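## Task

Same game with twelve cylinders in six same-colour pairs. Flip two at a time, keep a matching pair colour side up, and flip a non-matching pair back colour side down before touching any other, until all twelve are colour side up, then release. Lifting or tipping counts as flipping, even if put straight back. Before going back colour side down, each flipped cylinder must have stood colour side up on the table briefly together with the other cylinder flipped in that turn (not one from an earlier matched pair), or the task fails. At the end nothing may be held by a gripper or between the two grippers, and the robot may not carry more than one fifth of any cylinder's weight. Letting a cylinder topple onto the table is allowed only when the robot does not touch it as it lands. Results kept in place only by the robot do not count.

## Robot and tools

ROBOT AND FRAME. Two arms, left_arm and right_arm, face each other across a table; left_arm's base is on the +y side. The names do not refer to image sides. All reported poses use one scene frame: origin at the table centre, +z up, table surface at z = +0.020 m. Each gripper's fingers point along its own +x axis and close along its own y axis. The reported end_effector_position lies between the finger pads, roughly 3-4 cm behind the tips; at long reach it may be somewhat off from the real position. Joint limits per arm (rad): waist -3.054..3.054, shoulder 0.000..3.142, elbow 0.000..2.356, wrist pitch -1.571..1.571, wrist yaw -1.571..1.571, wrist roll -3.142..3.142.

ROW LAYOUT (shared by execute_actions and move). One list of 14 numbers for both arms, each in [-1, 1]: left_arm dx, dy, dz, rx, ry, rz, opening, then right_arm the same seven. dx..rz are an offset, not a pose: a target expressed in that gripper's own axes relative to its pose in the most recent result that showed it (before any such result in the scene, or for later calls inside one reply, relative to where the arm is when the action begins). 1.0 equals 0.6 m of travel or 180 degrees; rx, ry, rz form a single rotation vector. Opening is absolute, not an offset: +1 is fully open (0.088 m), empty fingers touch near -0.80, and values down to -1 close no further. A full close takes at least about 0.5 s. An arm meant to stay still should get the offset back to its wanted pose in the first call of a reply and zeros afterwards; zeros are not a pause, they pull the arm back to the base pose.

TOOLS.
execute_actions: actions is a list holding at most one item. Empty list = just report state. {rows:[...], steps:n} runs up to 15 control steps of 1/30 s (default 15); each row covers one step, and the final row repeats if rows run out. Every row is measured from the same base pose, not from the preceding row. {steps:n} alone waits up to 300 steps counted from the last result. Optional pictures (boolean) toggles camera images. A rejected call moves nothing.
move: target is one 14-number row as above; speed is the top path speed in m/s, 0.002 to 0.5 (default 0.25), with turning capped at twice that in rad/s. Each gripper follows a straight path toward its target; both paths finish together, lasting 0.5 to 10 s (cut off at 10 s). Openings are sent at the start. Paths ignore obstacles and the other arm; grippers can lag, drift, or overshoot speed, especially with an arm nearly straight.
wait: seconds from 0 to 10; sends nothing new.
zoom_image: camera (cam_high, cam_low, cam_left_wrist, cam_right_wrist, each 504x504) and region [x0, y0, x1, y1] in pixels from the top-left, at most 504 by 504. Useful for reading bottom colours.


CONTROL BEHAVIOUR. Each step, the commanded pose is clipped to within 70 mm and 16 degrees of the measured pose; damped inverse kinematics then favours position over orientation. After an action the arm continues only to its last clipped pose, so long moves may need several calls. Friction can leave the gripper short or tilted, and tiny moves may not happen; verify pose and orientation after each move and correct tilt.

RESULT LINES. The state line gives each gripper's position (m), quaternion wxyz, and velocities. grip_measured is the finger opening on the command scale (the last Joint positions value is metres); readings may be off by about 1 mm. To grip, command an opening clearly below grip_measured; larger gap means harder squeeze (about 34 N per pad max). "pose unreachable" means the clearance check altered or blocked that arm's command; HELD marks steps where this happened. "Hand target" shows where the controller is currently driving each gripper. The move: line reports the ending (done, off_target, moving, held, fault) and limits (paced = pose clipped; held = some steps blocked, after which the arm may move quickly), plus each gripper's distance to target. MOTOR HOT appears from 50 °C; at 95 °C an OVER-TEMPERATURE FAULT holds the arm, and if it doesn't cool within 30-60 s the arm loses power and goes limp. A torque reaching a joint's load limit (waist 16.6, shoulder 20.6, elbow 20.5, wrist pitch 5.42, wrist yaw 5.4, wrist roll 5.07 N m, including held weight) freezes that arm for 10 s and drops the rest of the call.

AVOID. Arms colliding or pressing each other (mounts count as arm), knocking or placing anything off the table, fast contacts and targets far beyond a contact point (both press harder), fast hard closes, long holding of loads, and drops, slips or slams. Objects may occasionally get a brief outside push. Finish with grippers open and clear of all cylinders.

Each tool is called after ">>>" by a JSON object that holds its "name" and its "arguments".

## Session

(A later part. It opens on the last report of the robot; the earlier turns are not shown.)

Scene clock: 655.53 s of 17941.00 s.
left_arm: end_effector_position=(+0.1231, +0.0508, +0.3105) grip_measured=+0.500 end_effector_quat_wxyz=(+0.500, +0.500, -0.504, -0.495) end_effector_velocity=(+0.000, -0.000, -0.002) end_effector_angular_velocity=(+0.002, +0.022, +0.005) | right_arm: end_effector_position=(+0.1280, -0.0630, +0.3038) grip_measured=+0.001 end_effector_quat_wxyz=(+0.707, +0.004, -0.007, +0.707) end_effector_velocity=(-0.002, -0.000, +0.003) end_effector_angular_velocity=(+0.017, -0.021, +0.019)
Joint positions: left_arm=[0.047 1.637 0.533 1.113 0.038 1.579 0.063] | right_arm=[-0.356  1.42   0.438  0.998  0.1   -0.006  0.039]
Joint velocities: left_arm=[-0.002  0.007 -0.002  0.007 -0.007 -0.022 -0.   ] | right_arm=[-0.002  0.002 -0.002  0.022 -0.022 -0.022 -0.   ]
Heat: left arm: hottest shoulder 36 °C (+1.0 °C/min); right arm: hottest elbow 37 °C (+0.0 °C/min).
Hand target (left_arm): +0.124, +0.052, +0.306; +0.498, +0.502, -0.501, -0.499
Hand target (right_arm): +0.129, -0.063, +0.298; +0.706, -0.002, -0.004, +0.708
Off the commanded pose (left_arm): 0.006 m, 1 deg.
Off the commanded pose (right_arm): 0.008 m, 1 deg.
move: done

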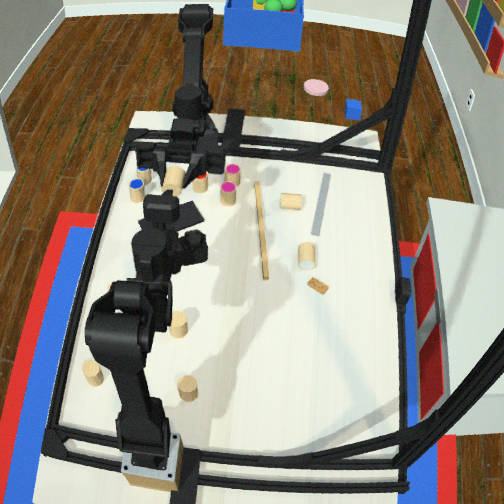

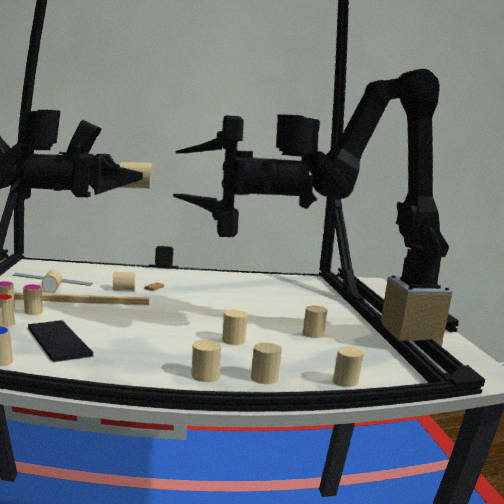

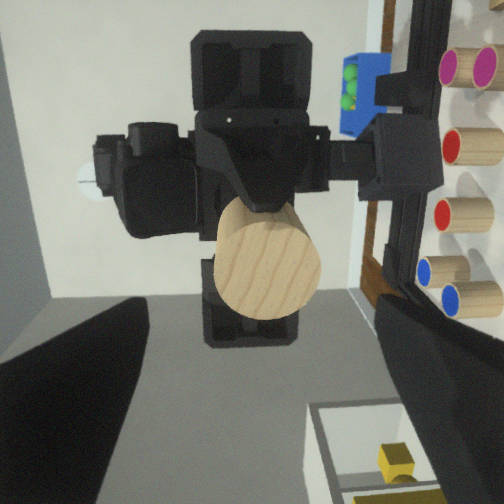

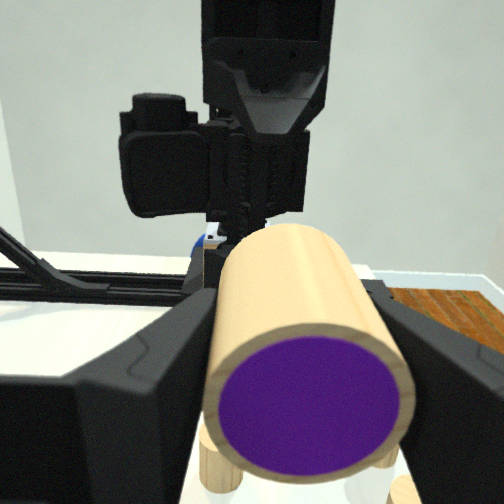

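>>> {"name": "move", "arguments": {"target": [0.131,-0.0045,-0.001,0,0,-0.002,0.5,0,0,0,0,0,0,-0.3], "speed": 0.15}}

>>> {"name": "execute_actions", "arguments": {"actions": [{"rows":[[0,0,0,0,0,0,-0.3,0,0,0,0,0,0,-0.3]],"steps":11}], "pictures": false}}

>>> {"name": "move", "arguments": {"target": [-0.06,0,0,0,0,0,-0.3,-0.06,0,0,0,0,0,0.5], "speed": 0.1}}

>>> {"name": "move", "arguments": {"target": [-0.228,-0.303,-0.095,0,0,-0.496,-0.3,0,0,0,0,0,0,0.5], "speed": 0.4}}

Scene clock: 665.33 s of 17941.00 s.
left_arm: end_effector_position=(+0.1247, -0.0248, +0.3071) grip_measured=+0.500 end_effector_quat_wxyz=(+0.498, +0.502, -0.502, -0.498) end_effector_velocity=(-0.003, -0.001, -0.005) end_effector_angular_velocity=(+0.022, +0.008, +0.000) | right_arm: end_effector_position=(+0.1281, -0.0630, +0.3027) grip_measured=+0.000 end_effector_quat_wxyz=(+0.707, +0.003, -0.006, +0.707) end_effector_velocity=(-0.000, -0.001, -0.004) end_effector_angular_velocity=(-0.012, -0.023, +0.014)
Joint positions: left_arm=[0.044 1.883 0.843 1.04  0.035 1.579 0.064] | right_arm=[-0.356  1.421  0.437  0.998  0.1   -0.007  0.039]
Joint velocities: left_arm=[-0.007  0.002  0.002 -0.022 -0.007 -0.007 -0.   ] | right_arm=[-0.007 -0.002 -0.007 -0.007 -0.022 -0.022 -0.   ]
Heat: left arm: hottest shoulder 36 °C (+1.0 °C/min); right arm: hottest wrist pitch 38 °C (+1.0 °C/min).
Hand target (left_arm): +0.124, -0.028, +0.308; +0.499, +0.502, -0.503, -0.497
Hand target (right_arm): +0.128, -0.063, +0.304; +0.707, +0.004, -0.007, +0.707
Off the commanded pose (left_arm): 0.004 m, 0 deg.
Off the commanded pose (right_arm): 0.001 m, 0 deg.
move: done

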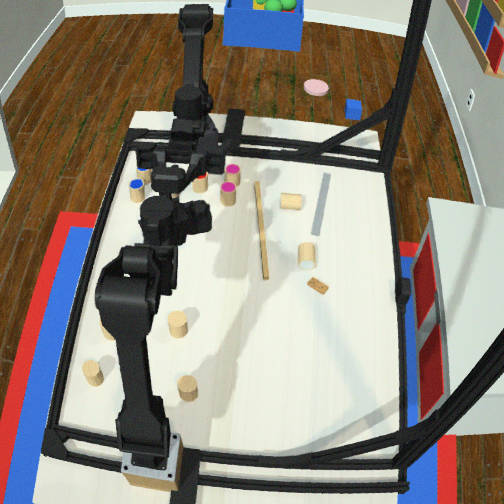

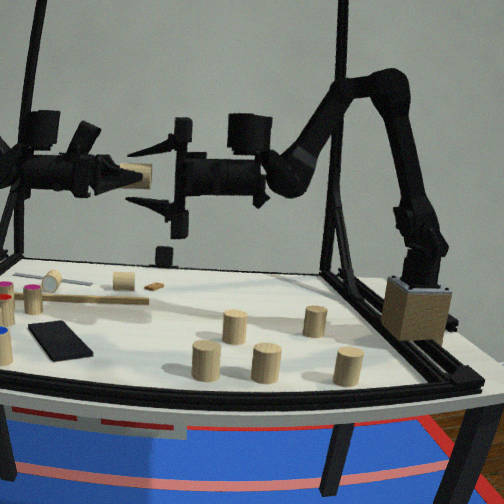

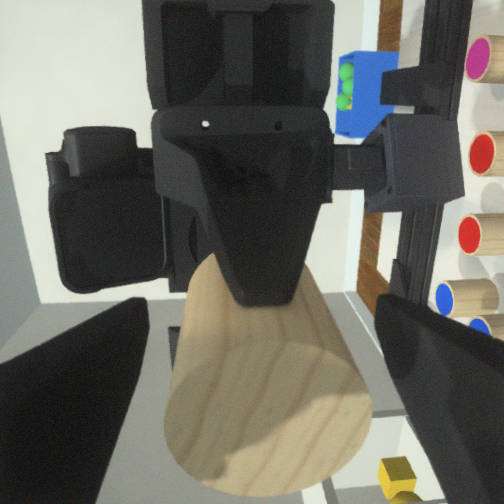

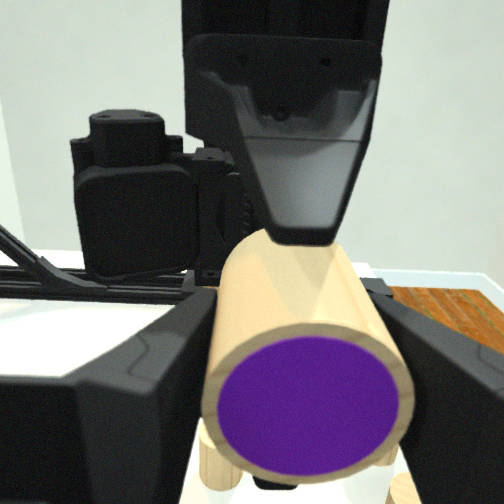

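Scene clock: 665.70 s of 17941.00 s.
left_arm: end_effector_position=(+0.1248, -0.0248, +0.3073) grip_measured=+0.019 end_effector_quat_wxyz=(+0.498, +0.502, -0.502, -0.498) end_effector_velocity=(-0.002, +0.001, -0.005) end_effector_angular_velocity=(+0.022, +0.008, -0.010) | right_arm: end_effector_position=(+0.1281, -0.0630, +0.3022) grip_measured=+0.000 end_effector_quat_wxyz=(+0.707, +0.002, -0.006, +0.707) end_effector_velocity=(-0.000, -0.000, -0.005) end_effector_angular_velocity=(-0.022, -0.010, +0.015)
Joint positions: left_arm=[0.044 1.883 0.843 1.04  0.034 1.579 0.04 ] | right_arm=[-0.356  1.421  0.437  0.995  0.1   -0.007  0.039]
Joint velocities: left_arm=[-0.002 -0.002 -0.002 -0.022  0.007 -0.007 -0.001] | right_arm=[-0.007 -0.002 -0.002 -0.022 -0.022 -0.007 -0.   ]
Heat: left arm: hottest shoulder 36 °C (+1.0 °C/min); right arm: hottest wrist pitch 38 °C (+1.0 °C/min).
Hand target (left_arm): +0.125, -0.025, +0.307; +0.498, +0.502, -0.502, -0.498
Hand target (right_arm): +0.128, -0.063, +0.303; +0.707, +0.003, -0.006, +0.707
Off the commanded pose (left_arm): 0.000 m, 0 deg.
Off the commanded pose (right_arm): 0.000 m, 0 deg.
Steps of this call (steps 1 to 11: all 11 steps of this action). Readings (end_effector_position):
1: left_arm (+0.1247, -0.0248, +0.3071) | right_arm (+0.1281, -0.0630, +0.3027)
2: left_arm (+0.1247, -0.0248, +0.3071) | right_arm (+0.1281, -0.0630, +0.3027)
4: left_arm (+0.1247, -0.0248, +0.3075) | right_arm (+0.1281, -0.0630, +0.3020)
8: left_arm (+0.1248, -0.0248, +0.3073) | right_arm (+0.1281, -0.0630, +0.3022)
11: the state above

Scene clock: 666.77 s of 17941.00 s.
left_arm: end_effector_position=(+0.1239, +0.0087, +0.3029) grip_measured=+0.018 end_effector_quat_wxyz=(+0.495, +0.505, -0.499, -0.501) end_effector_velocity=(-0.000, +0.003, -0.001) end_effector_angular_velocity=(+0.007, +0.022, +0.005) | right_arm: end_effector_position=(+0.1278, -0.0962, +0.3027) grip_measured=+0.500 end_effector_quat_wxyz=(+0.706, +0.002, -0.006, +0.708) end_effector_velocity=(-0.002, -0.004, -0.008) end_effector_angular_velocity=(-0.027, -0.011, +0.019)
Joint positions: left_arm=[0.045 1.787 0.698 1.077 0.035 1.579 0.04 ] | right_arm=[-0.339  1.258  0.327  0.942  0.115 -0.007  0.063]
Joint velocities: left_arm=[-0.002 -0.012 -0.012 -0.007 -0.007 -0.022 -0.   ] | right_arm=[-0.002 -0.012 -0.017 -0.022 -0.022 -0.007  0.   ]
Heat: left arm: hottest shoulder 36 °C (+1.0 °C/min); right arm: hottest wrist pitch 38 °C (+1.0 °C/min).
Hand target (left_arm): +0.125, +0.011, +0.307; +0.498, +0.502, -0.502, -0.498
Hand target (right_arm): +0.128, -0.099, +0.302; +0.707, +0.002, -0.006, +0.708
Off the commanded pose (left_arm): 0.005 m, 1 deg.
Off the commanded pose (right_arm): 0.003 m, 0 deg.
move: done

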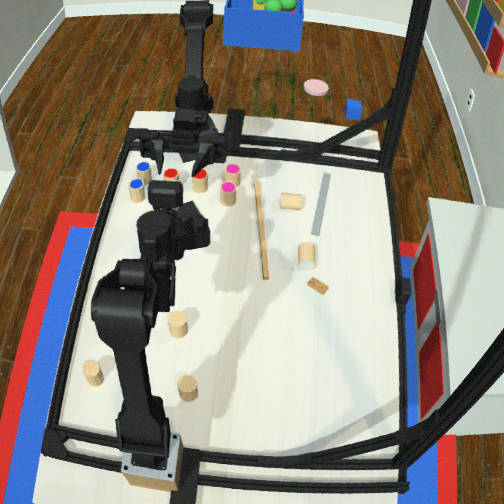

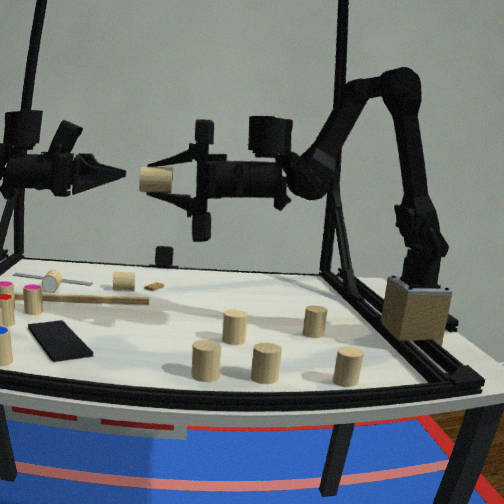

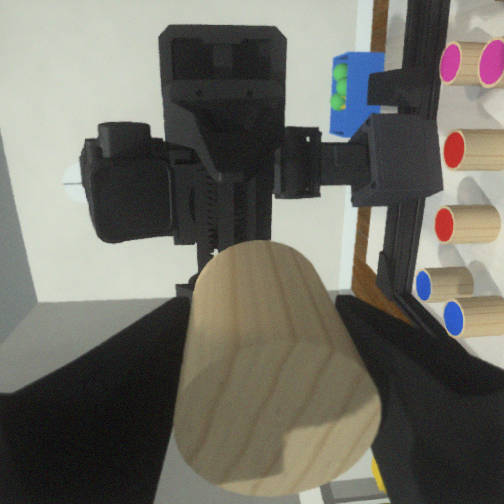

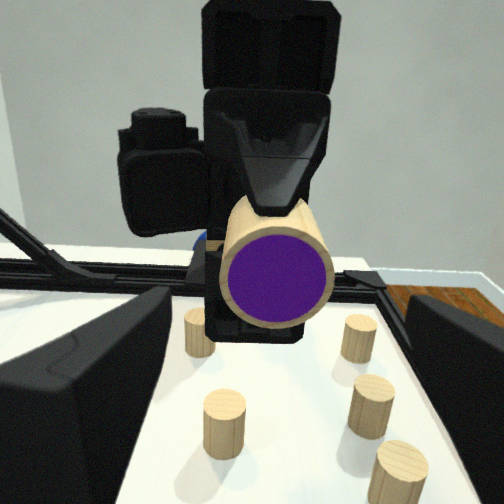

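Scene clock: 669.20 s of 17941.00 s.
left_arm: end_effector_position=(+0.1809, +0.1501, +0.1228) grip_measured=+0.015 end_effector_quat_wxyz=(+0.002, +0.709, +0.001, -0.705) end_effector_velocity=(+0.002, +0.004, +0.002) end_effector_angular_velocity=(+0.031, -0.016, +0.005) | right_arm: end_effector_position=(+0.1279, -0.0962, +0.3025) grip_measured=+0.500 end_effector_quat_wxyz=(+0.706, +0.002, -0.006, +0.708) end_effector_velocity=(-0.002, -0.001, -0.004) end_effector_angular_velocity=(-0.012, -0.009, +0.019)
Joint positions: left_arm=[ 0.216  1.949  1.114 -0.733 -0.006  1.774  0.04 ] | right_arm=[-0.339  1.258  0.327  0.942  0.115 -0.007  0.064]
Joint velocities: left_arm=[-0.002  0.002  0.012 -0.037 -0.022 -0.007  0.   ] | right_arm=[-0.002 -0.002 -0.007 -0.007 -0.022 -0.007 -0.   ]
Heat: left arm: hottest shoulder 36 °C (+1.0 °C/min); right arm: hottest wrist pitch 38 °C (+1.0 °C/min).
Hand target (left_arm): +0.183, +0.148, +0.123; +0.002, +0.711, +0.001, -0.703
Hand target (right_arm): +0.128, -0.096, +0.303; +0.706, +0.002, -0.006, +0.708
Off the commanded pose (left_arm): 0.003 m, 0 deg.
Off the commanded pose (right_arm): 0.000 m, 0 deg.
move: done

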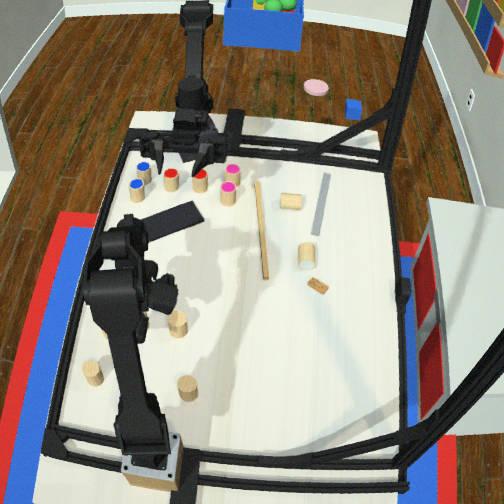

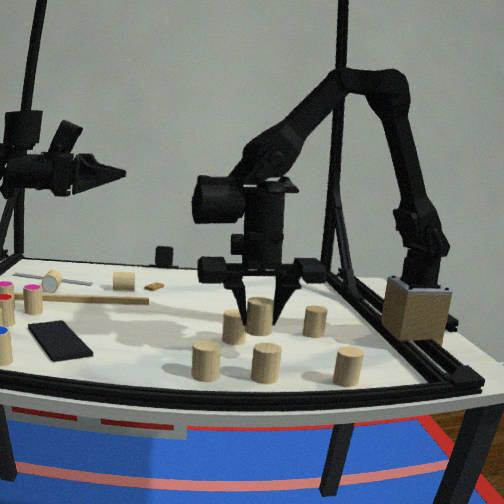

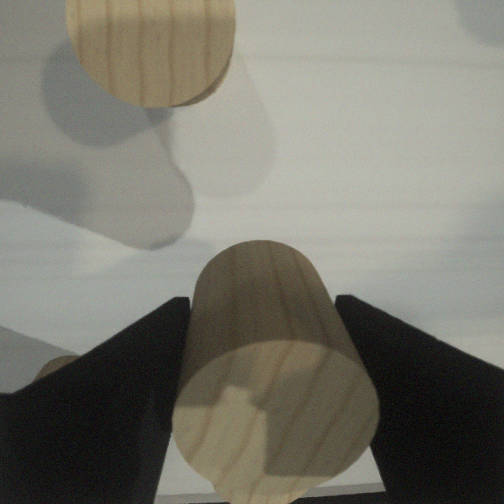

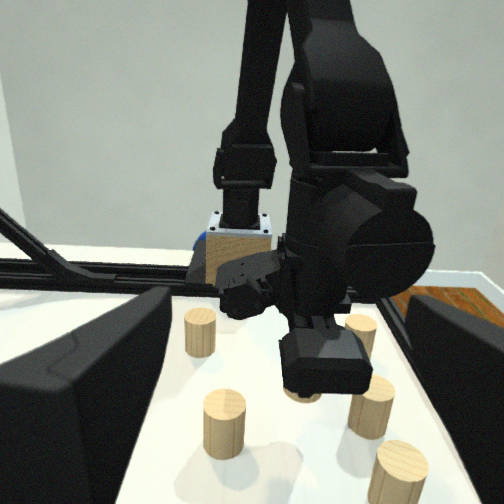

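>>> {"name": "move", "arguments": {"target": [0.084,0,0,0,0,0,-0.3,0.058,-0.002,0,0.002,0.003,0,0.5], "speed": 0.1}}

>>> {"name": "execute_actions", "arguments": {"actions": [{"rows":[[0,0,0,0,0,0,0.4,0,0,0,0,0,0,0.5]],"steps":9}], "pictures": false}}

>>> {"name": "move", "arguments": {"target": [-0.09,0,0,0,0,0,0.4,0,0,0,0,0,0,0.5], "speed": 0.2}}

>>> {"name": "move", "arguments": {"target": [-0.005,0,-0.127,0,0,0.003,0.4,0,0,0,0,0,0,0.5], "speed": 0.25}}

Scene clock: 676.50 s of 17941.00 s.
left_arm: end_effector_position=(+0.1816, +0.1474, +0.0756) grip_measured=+0.011 end_effector_quat_wxyz=(+0.005, +0.710, -0.002, -0.704) end_effector_velocity=(+0.001, +0.006, +0.000) end_effector_angular_velocity=(+0.026, -0.017, +0.005) | right_arm: end_effector_position=(+0.1292, -0.0646, +0.3012) grip_measured=+0.500 end_effector_quat_wxyz=(+0.707, -0.002, +0.000, +0.707) end_effector_velocity=(-0.000, +0.001, -0.005) end_effector_angular_velocity=(-0.022, -0.024, +0.005)
Joint positions: left_arm=[ 0.216  2.067  1.058 -0.55  -0.007  1.774  0.04 ] | right_arm=[-0.36   1.406  0.435  0.968  0.096 -0.002  0.064]
Joint velocities: left_arm=[-0.002 -0.002 -0.002 -0.022 -0.022 -0.007 -0.   ] | right_arm=[-0.002  0.002  0.002 -0.022 -0.007 -0.022 -0.   ]
Heat: left arm: hottest shoulder 36 °C (+1.0 °C/min); right arm: hottest wrist pitch 39 °C (+2.0 °C/min).
Hand target (left_arm): +0.181, +0.150, +0.072; +0.002, +0.710, +0.001, -0.705
Hand target (right_arm): +0.129, -0.061, +0.303; +0.706, +0.001, -0.000, +0.708
Off the commanded pose (left_arm): 0.004 m, 1 deg.
Off the commanded pose (right_arm): 0.004 m, 0 deg.
move: done

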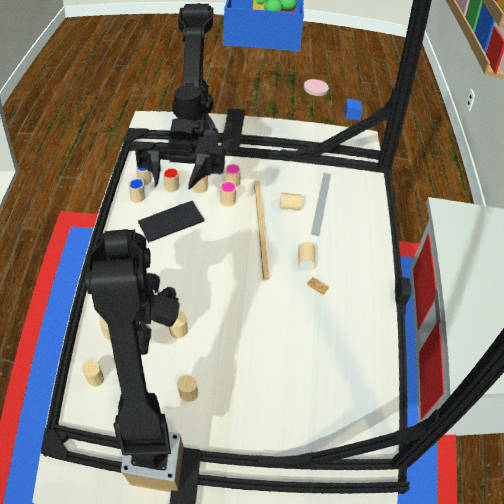

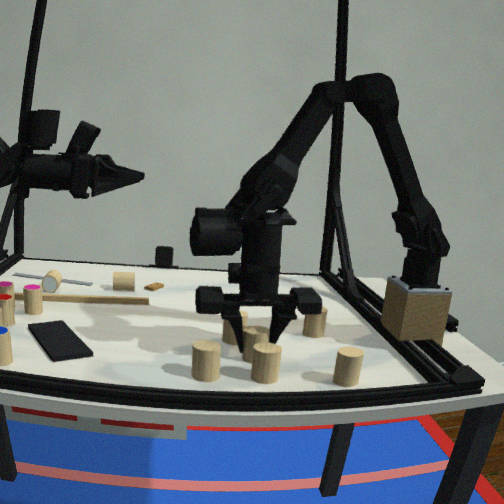

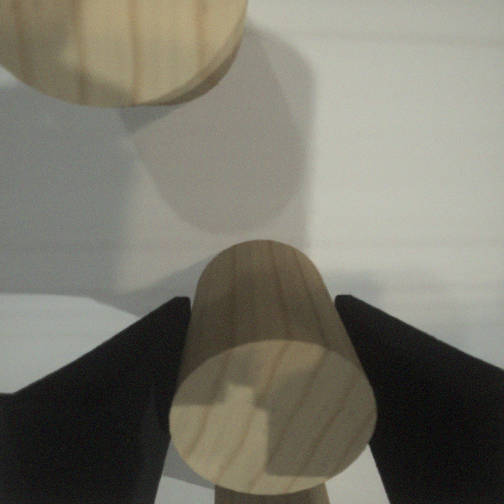

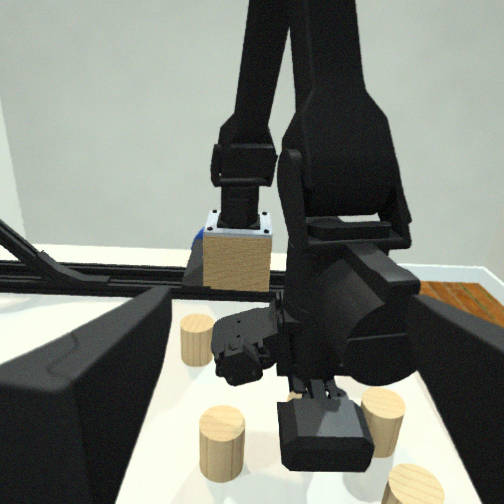

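Scene clock: 676.80 s of 17941.00 s.
left_arm: end_effector_position=(+0.1815, +0.1474, +0.0756) grip_measured=+0.369 end_effector_quat_wxyz=(+0.005, +0.710, -0.002, -0.704) end_effector_velocity=(-0.003, +0.004, +0.002) end_effector_angular_velocity=(+0.015, +0.011, +0.005) | right_arm: end_effector_position=(+0.1292, -0.0646, +0.3010) grip_measured=+0.500 end_effector_quat_wxyz=(+0.707, -0.002, +0.000, +0.707) end_effector_velocity=(-0.000, -0.000, -0.003) end_effector_angular_velocity=(-0.012, -0.008, +0.005)
Joint positions: left_arm=[ 0.216  2.067  1.058 -0.55  -0.007  1.774  0.057] | right_arm=[-0.36   1.406  0.435  0.968  0.096 -0.002  0.064]
Joint velocities: left_arm=[-0.002 -0.007 -0.002 -0.022  0.007 -0.007  0.015] | right_arm=[-0.002  0.002 -0.002 -0.007 -0.007 -0.007 -0.   ]
Heat: left arm: hottest shoulder 36 °C (+1.0 °C/min); right arm: hottest wrist pitch 39 °C (+2.0 °C/min).
Hand target (left_arm): +0.182, +0.147, +0.076; +0.005, +0.710, -0.002, -0.704
Hand target (right_arm): +0.129, -0.065, +0.301; +0.707, -0.002, +0.000, +0.707
Off the commanded pose (left_arm): 0.000 m, 0 deg.
Off the commanded pose (right_arm): 0.000 m, 0 deg.
Steps of this call (steps 1 to 9: all 9 steps of this action). Readings (end_effector_position):
1: left_arm (+0.1816, +0.1474, +0.0756) | right_arm (+0.1292, -0.0646, +0.3012)
2: left_arm (+0.1815, +0.1474, +0.0756) | right_arm (+0.1292, -0.0646, +0.3012)
4: left_arm (+0.1815, +0.1474, +0.0756) | right_arm (+0.1292, -0.0646, +0.3010)
8: left_arm (+0.1815, +0.1474, +0.0756) | right_arm (+0.1292, -0.0646, +0.3010)
9: the state above

Scene clock: 677.93 s of 17941.00 s.
left_arm: end_effector_position=(+0.1805, +0.1523, +0.1239) grip_measured=+0.400 end_effector_quat_wxyz=(-0.001, +0.709, +0.004, -0.705) end_effector_velocity=(+0.002, +0.001, +0.001) end_effector_angular_velocity=(+0.007, -0.021, +0.019) | right_arm: end_effector_position=(+0.1292, -0.0646, +0.3010) grip_measured=+0.500 end_effector_quat_wxyz=(+0.707, -0.002, +0.000, +0.707) end_effector_velocity=(-0.000, -0.001, +0.001) end_effector_angular_velocity=(+0.007, +0.008, +0.005)
Joint positions: left_arm=[ 0.216  1.946  1.115 -0.746 -0.007  1.774  0.059] | right_arm=[-0.36   1.406  0.435  0.968  0.096 -0.002  0.064]
Joint velocities: left_arm=[-0.002 -0.002  0.002 -0.007 -0.022 -0.022  0.   ] | right_arm=[-0.002 -0.002 -0.002  0.007 -0.007  0.007 -0.   ]
Heat: left arm: hottest shoulder 36 °C (+1.0 °C/min); right arm: hottest wrist pitch 39 °C (+2.0 °C/min).
Hand target (left_arm): +0.181, +0.148, +0.130; +0.005, +0.710, -0.002, -0.704
Hand target (right_arm): +0.129, -0.065, +0.301; +0.707, -0.002, +0.000, +0.707
Off the commanded pose (left_arm): 0.007 m, 1 deg.
Off the commanded pose (right_arm): 0.000 m, 0 deg.
move: done

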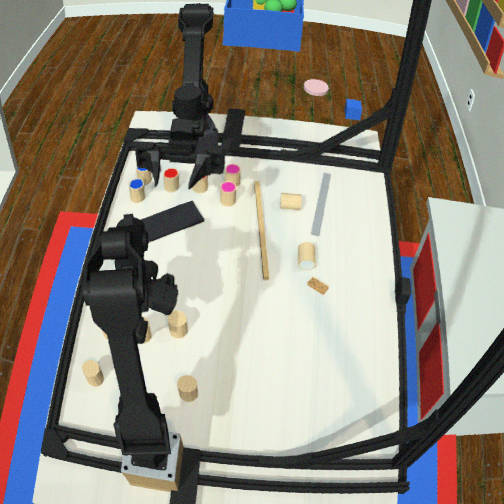

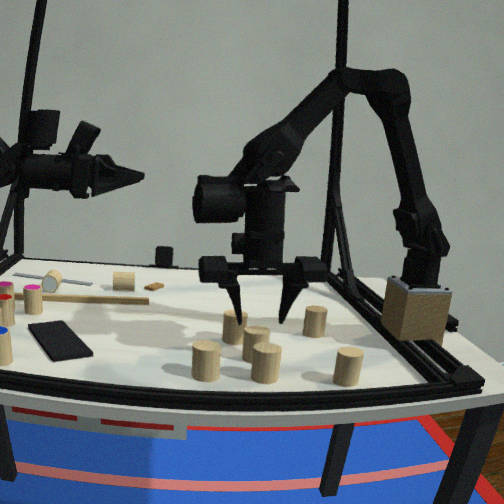

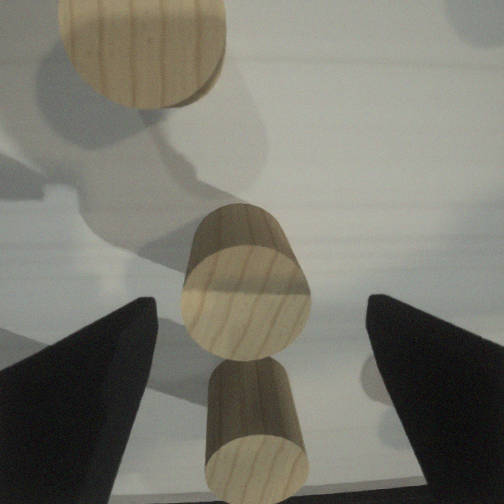

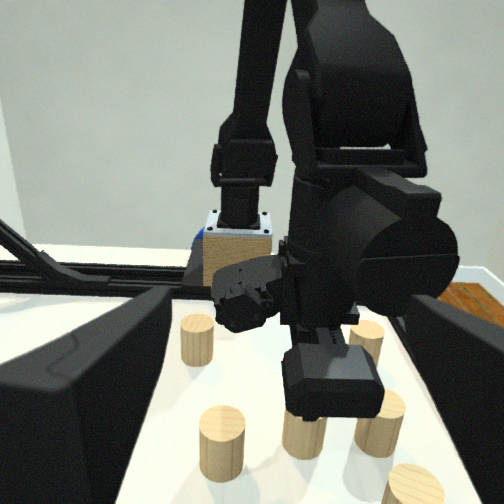

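Scene clock: 678.73 s of 17941.00 s.
left_arm: end_effector_position=(+0.2559, +0.1548, +0.1275) grip_measured=+0.400 end_effector_quat_wxyz=(+0.003, +0.710, +0.002, -0.704) end_effector_velocity=(-0.001, -0.003, +0.000) end_effector_angular_velocity=(-0.001, +0.008, -0.024) | right_arm: end_effector_position=(+0.1292, -0.0646, +0.3010) grip_measured=+0.500 end_effector_quat_wxyz=(+0.707, -0.002, +0.000, +0.707) end_effector_velocity=(-0.002, -0.001, -0.002) end_effector_angular_velocity=(-0.007, -0.008, +0.020)
Joint positions: left_arm=[ 0.433  2.     1.212 -0.779 -0.007  1.988  0.059] | right_arm=[-0.36   1.406  0.435  0.968  0.096 -0.002  0.064]
Joint velocities: left_arm=[-0.002  0.007  0.012 -0.007  0.007  0.022 -0.   ] | right_arm=[-0.002 -0.002 -0.002 -0.007 -0.022 -0.007 -0.   ]
Heat: left arm: hottest shoulder 36 °C (+1.0 °C/min); right arm: hottest wrist pitch 39 °C (+2.0 °C/min).
Hand target (left_arm): +0.257, +0.153, +0.128; +0.002, +0.710, +0.001, -0.704
Hand target (right_arm): +0.129, -0.065, +0.301; +0.707, -0.002, +0.000, +0.707
Off the commanded pose (left_arm): 0.002 m, 0 deg.
Off the commanded pose (right_arm): 0.000 m, 0 deg.
move: done

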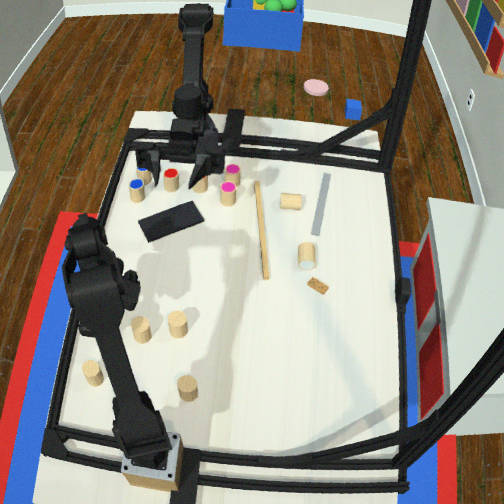

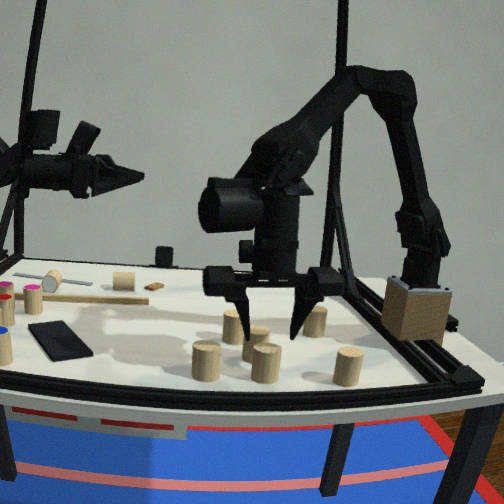

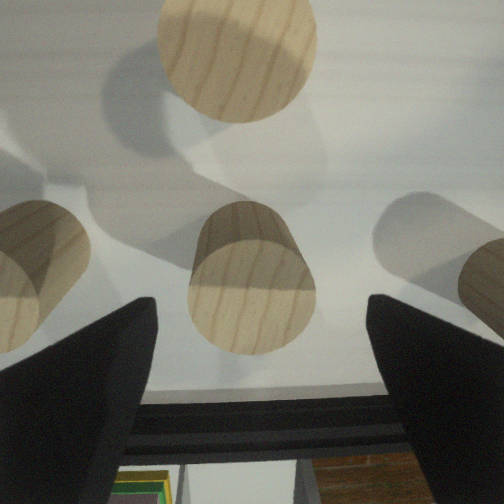

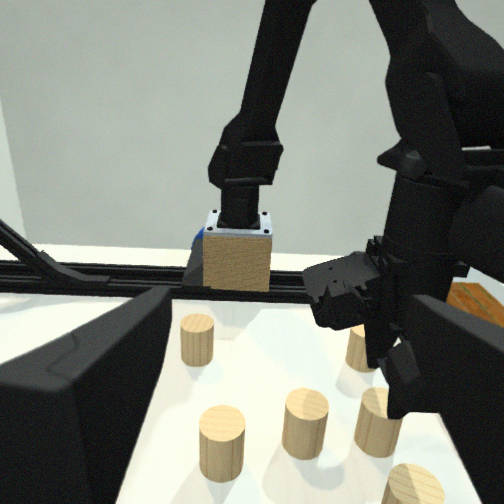

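>>> {"name": "move", "arguments": {"target": [0.091,0,0,0,0,0,0.4,0,0,0,0,0,0,0.5], "speed": 0.12}}

>>> {"name": "execute_actions", "arguments": {"actions": [{"rows":[[0,0,0,0,0,0,-0.3,0,0,0,0,0,0,0.5]],"steps":11}], "pictures": false}}

>>> {"name": "move", "arguments": {"target": [-0.09,0,0,0,0,0,-0.3,0,0,0,0,0,0,0.5], "speed": 0.2}}

>>> {"name": "move", "arguments": {"target": [-0.302,0.172,0.215,0,0,0.503,-0.3,0,0,0,0,0,0,0.5], "speed": 0.4}}

Scene clock: 686.40 s of 17941.00 s.
left_arm: end_effector_position=(+0.2569, +0.1525, +0.0762) grip_measured=+0.400 end_effector_quat_wxyz=(+0.005, +0.711, -0.002, -0.703) end_effector_velocity=(+0.000, +0.005, +0.002) end_effector_angular_velocity=(+0.025, -0.013, -0.009) | right_arm: end_effector_position=(+0.1292, -0.0646, +0.3010) grip_measured=+0.500 end_effector_quat_wxyz=(+0.707, -0.002, +0.000, +0.707) end_effector_velocity=(-0.000, -0.001, -0.002) end_effector_angular_velocity=(-0.007, -0.023, +0.005)
Joint positions: left_arm=[ 0.433  2.119  1.15  -0.589 -0.007  1.99   0.059] | right_arm=[-0.36   1.406  0.435  0.968  0.096 -0.002  0.064]
Joint velocities: left_arm=[-0.002 -0.007 -0.002 -0.022 -0.022  0.007 -0.   ] | right_arm=[-0.002 -0.002 -0.002 -0.007 -0.007 -0.022  0.   ]
Heat: left arm: hottest shoulder 36 °C (+1.0 °C/min); right arm: hottest wrist pitch 39 °C (+2.0 °C/min).
Hand target (left_arm): +0.256, +0.155, +0.073; +0.003, +0.710, +0.002, -0.704
Hand target (right_arm): +0.129, -0.065, +0.301; +0.707, -0.002, +0.000, +0.707
Off the commanded pose (left_arm): 0.004 m, 1 deg.
Off the commanded pose (right_arm): 0.000 m, 0 deg.
After step 90, 3.80 s passed at rest.
move: done

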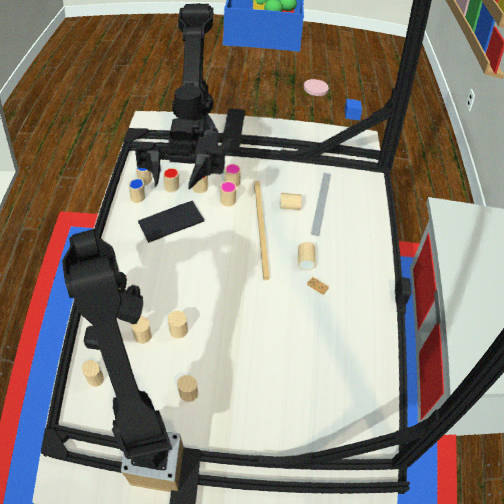

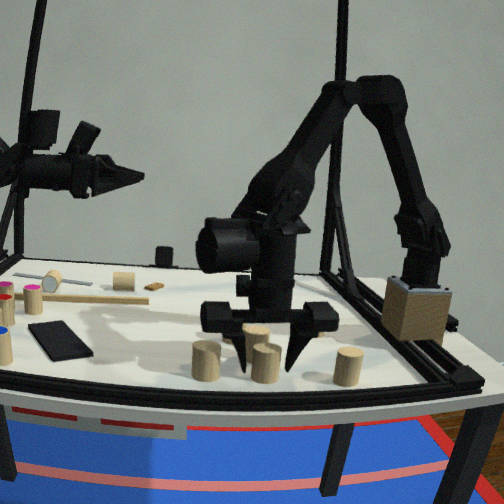

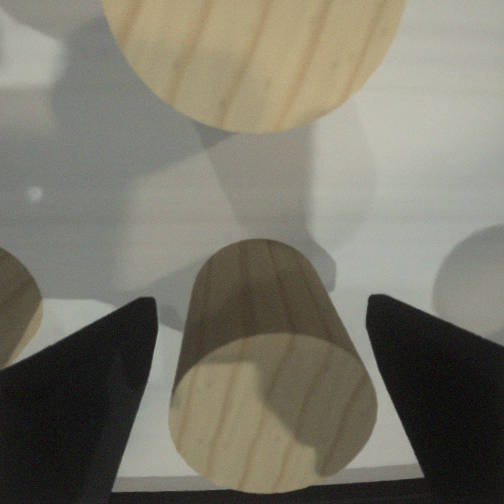

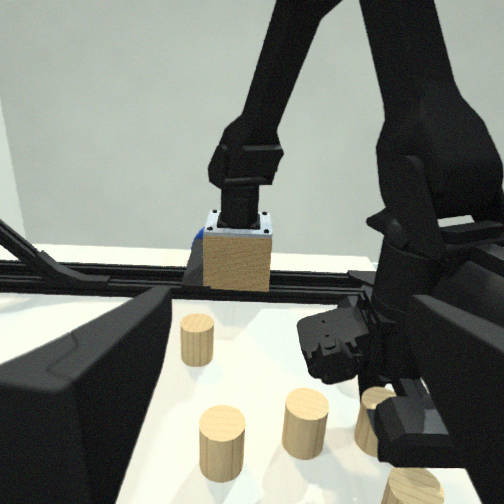

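Scene clock: 686.77 s of 17941.00 s.
left_arm: end_effector_position=(+0.2570, +0.1524, +0.0762) grip_measured=+0.014 end_effector_quat_wxyz=(+0.005, +0.711, -0.002, -0.703) end_effector_velocity=(-0.001, +0.002, +0.000) end_effector_angular_velocity=(+0.004, +0.010, +0.010) | right_arm: end_effector_position=(+0.1292, -0.0646, +0.3010) grip_measured=+0.500 end_effector_quat_wxyz=(+0.707, -0.002, +0.000, +0.707) end_effector_velocity=(-0.002, -0.001, -0.002) end_effector_angular_velocity=(-0.007, -0.008, +0.020)
Joint positions: left_arm=[ 0.433  2.119  1.15  -0.588 -0.007  1.99   0.04 ] | right_arm=[-0.36   1.406  0.435  0.968  0.096 -0.002  0.064]
Joint velocities: left_arm=[ 0.002 -0.002 -0.002 -0.007  0.007 -0.007 -0.   ] | right_arm=[-0.002 -0.002 -0.002 -0.007 -0.022 -0.007 -0.   ]
Heat: left arm: hottest shoulder 36 °C (+1.0 °C/min); right arm: hottest wrist pitch 39 °C (+2.0 °C/min).
Hand target (left_arm): +0.257, +0.152, +0.076; +0.005, +0.711, -0.002, -0.703
Hand target (right_arm): +0.129, -0.065, +0.301; +0.707, -0.002, +0.000, +0.707
Off the commanded pose (left_arm): 0.000 m, 0 deg.
Off the commanded pose (right_arm): 0.000 m, 0 deg.
Steps of this call (steps 1 to 11: all 11 steps of this action). Readings (end_effector_position):
1: left_arm (+0.2569, +0.1525, +0.0762) | right_arm (+0.1292, -0.0646, +0.3010)
2: left_arm (+0.2570, +0.1525, +0.0762) | right_arm (+0.1292, -0.0646, +0.3010)
4: left_arm (+0.2570, +0.1524, +0.0762) | right_arm (+0.1292, -0.0646, +0.3010)
8: left_arm (+0.2570, +0.1524, +0.0762) | right_arm (+0.1292, -0.0646, +0.3010)
11: the state above

Scene clock: 687.83 s of 17941.00 s.
left_arm: end_effector_position=(+0.2549, +0.1570, +0.1239) grip_measured=+0.013 end_effector_quat_wxyz=(-0.001, +0.708, +0.004, -0.706) end_effector_velocity=(+0.002, +0.001, +0.001) end_effector_angular_velocity=(+0.005, -0.006, -0.005) | right_arm: end_effector_position=(+0.1292, -0.0646, +0.3010) grip_measured=+0.500 end_effector_quat_wxyz=(+0.707, -0.002, +0.000, +0.707) end_effector_velocity=(-0.000, -0.001, -0.002) end_effector_angular_velocity=(-0.007, -0.008, +0.005)
Joint positions: left_arm=[ 0.433  2.006  1.205 -0.775 -0.007  1.99   0.04 ] | right_arm=[-0.36   1.406  0.435  0.968  0.096 -0.002  0.064]
Joint velocities: left_arm=[ 0.002 -0.002  0.002 -0.007 -0.007  0.007 -0.   ] | right_arm=[-0.002 -0.002 -0.002 -0.007 -0.007 -0.007 -0.   ]
Heat: left arm: hottest shoulder 36 °C (+1.0 °C/min); right arm: hottest wrist pitch 39 °C (+2.0 °C/min).
Hand target (left_arm): +0.256, +0.153, +0.130; +0.005, +0.711, -0.002, -0.703
Hand target (right_arm): +0.129, -0.065, +0.301; +0.707, -0.002, +0.000, +0.707
Off the commanded pose (left_arm): 0.008 m, 1 deg.
Off the commanded pose (right_arm): 0.000 m, 0 deg.
move: done

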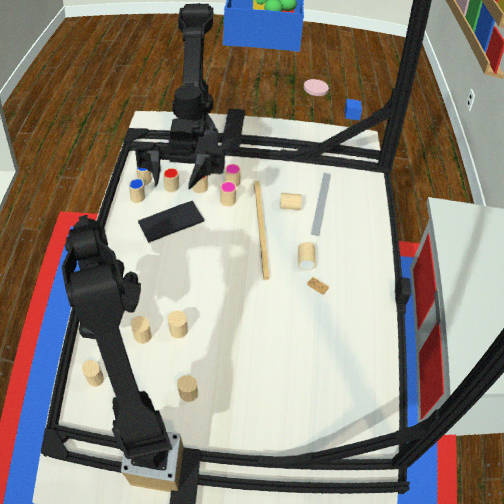

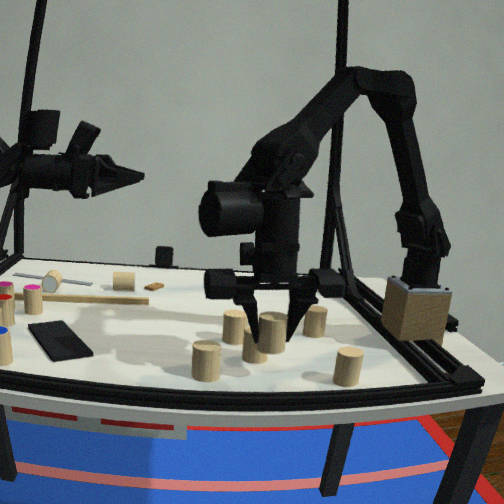

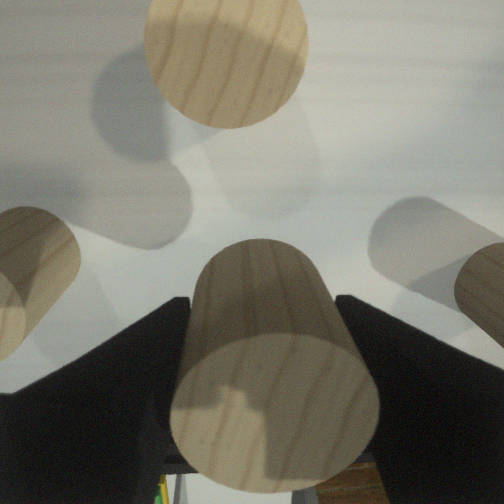

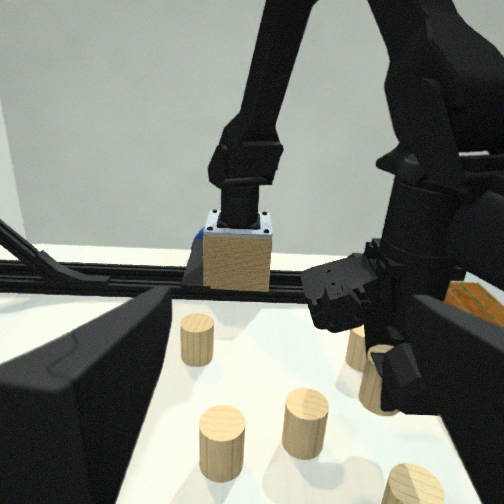

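Scene clock: 690.40 s of 17941.00 s.
left_arm: end_effector_position=(+0.1256, +0.0510, +0.3074) grip_measured=+0.012 end_effector_quat_wxyz=(+0.501, +0.499, -0.502, -0.498) end_effector_velocity=(+0.004, +0.001, -0.002) end_effector_angular_velocity=(+0.002, +0.008, +0.034) | right_arm: end_effector_position=(+0.1292, -0.0646, +0.3010) grip_measured=+0.500 end_effector_quat_wxyz=(+0.707, -0.002, +0.000, +0.707) end_effector_velocity=(-0.000, -0.001, -0.002) end_effector_angular_velocity=(-0.007, +0.007, +0.005)
Joint positions: left_arm=[0.057 1.646 0.529 1.124 0.047 1.572 0.04 ] | right_arm=[-0.36   1.406  0.435  0.968  0.096 -0.002  0.064]
Joint velocities: left_arm=[-0.002  0.002 -0.007  0.007 -0.037 -0.007 -0.   ] | right_arm=[-0.002 -0.002 -0.002 -0.007 -0.007  0.007  0.   ]
Heat: left arm: hottest shoulder 36 °C (+1.0 °C/min); right arm: hottest wrist pitch 39 °C (+2.0 °C/min).
Hand target (left_arm): +0.125, +0.052, +0.305; +0.501, +0.499, -0.500, -0.500
Hand target (right_arm): +0.129, -0.065, +0.301; +0.707, -0.002, +0.000, +0.707
Off the commanded pose (left_arm): 0.004 m, 0 deg.
Off the commanded pose (right_arm): 0.000 m, 0 deg.
move: done

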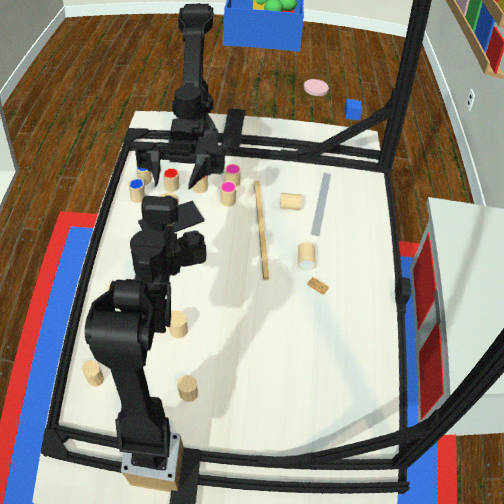

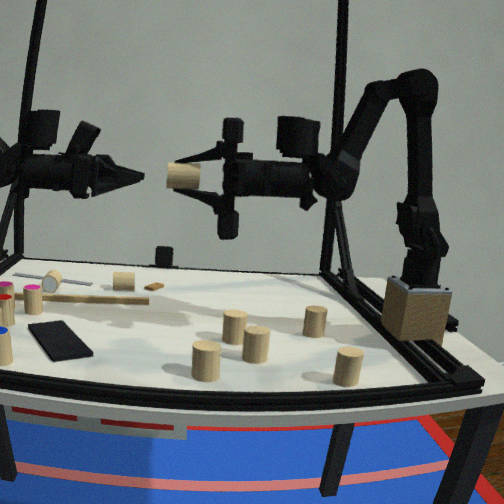

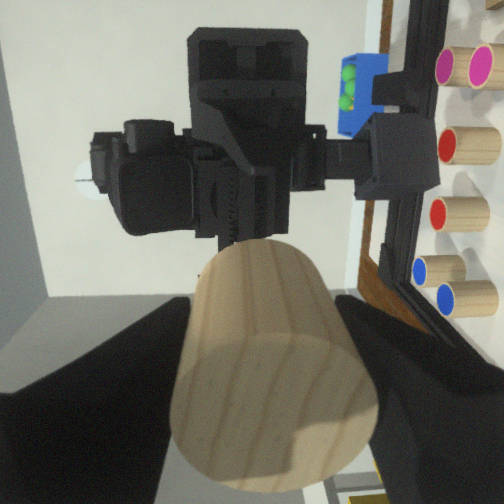

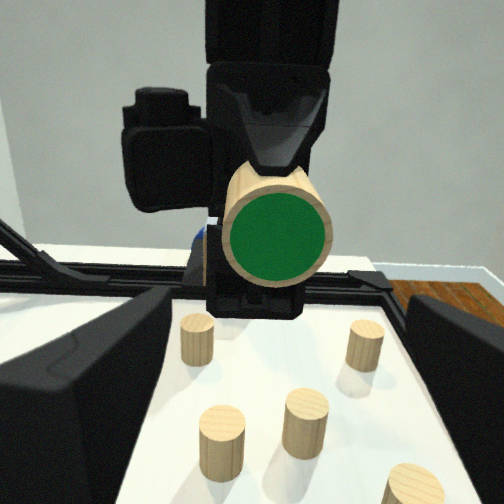

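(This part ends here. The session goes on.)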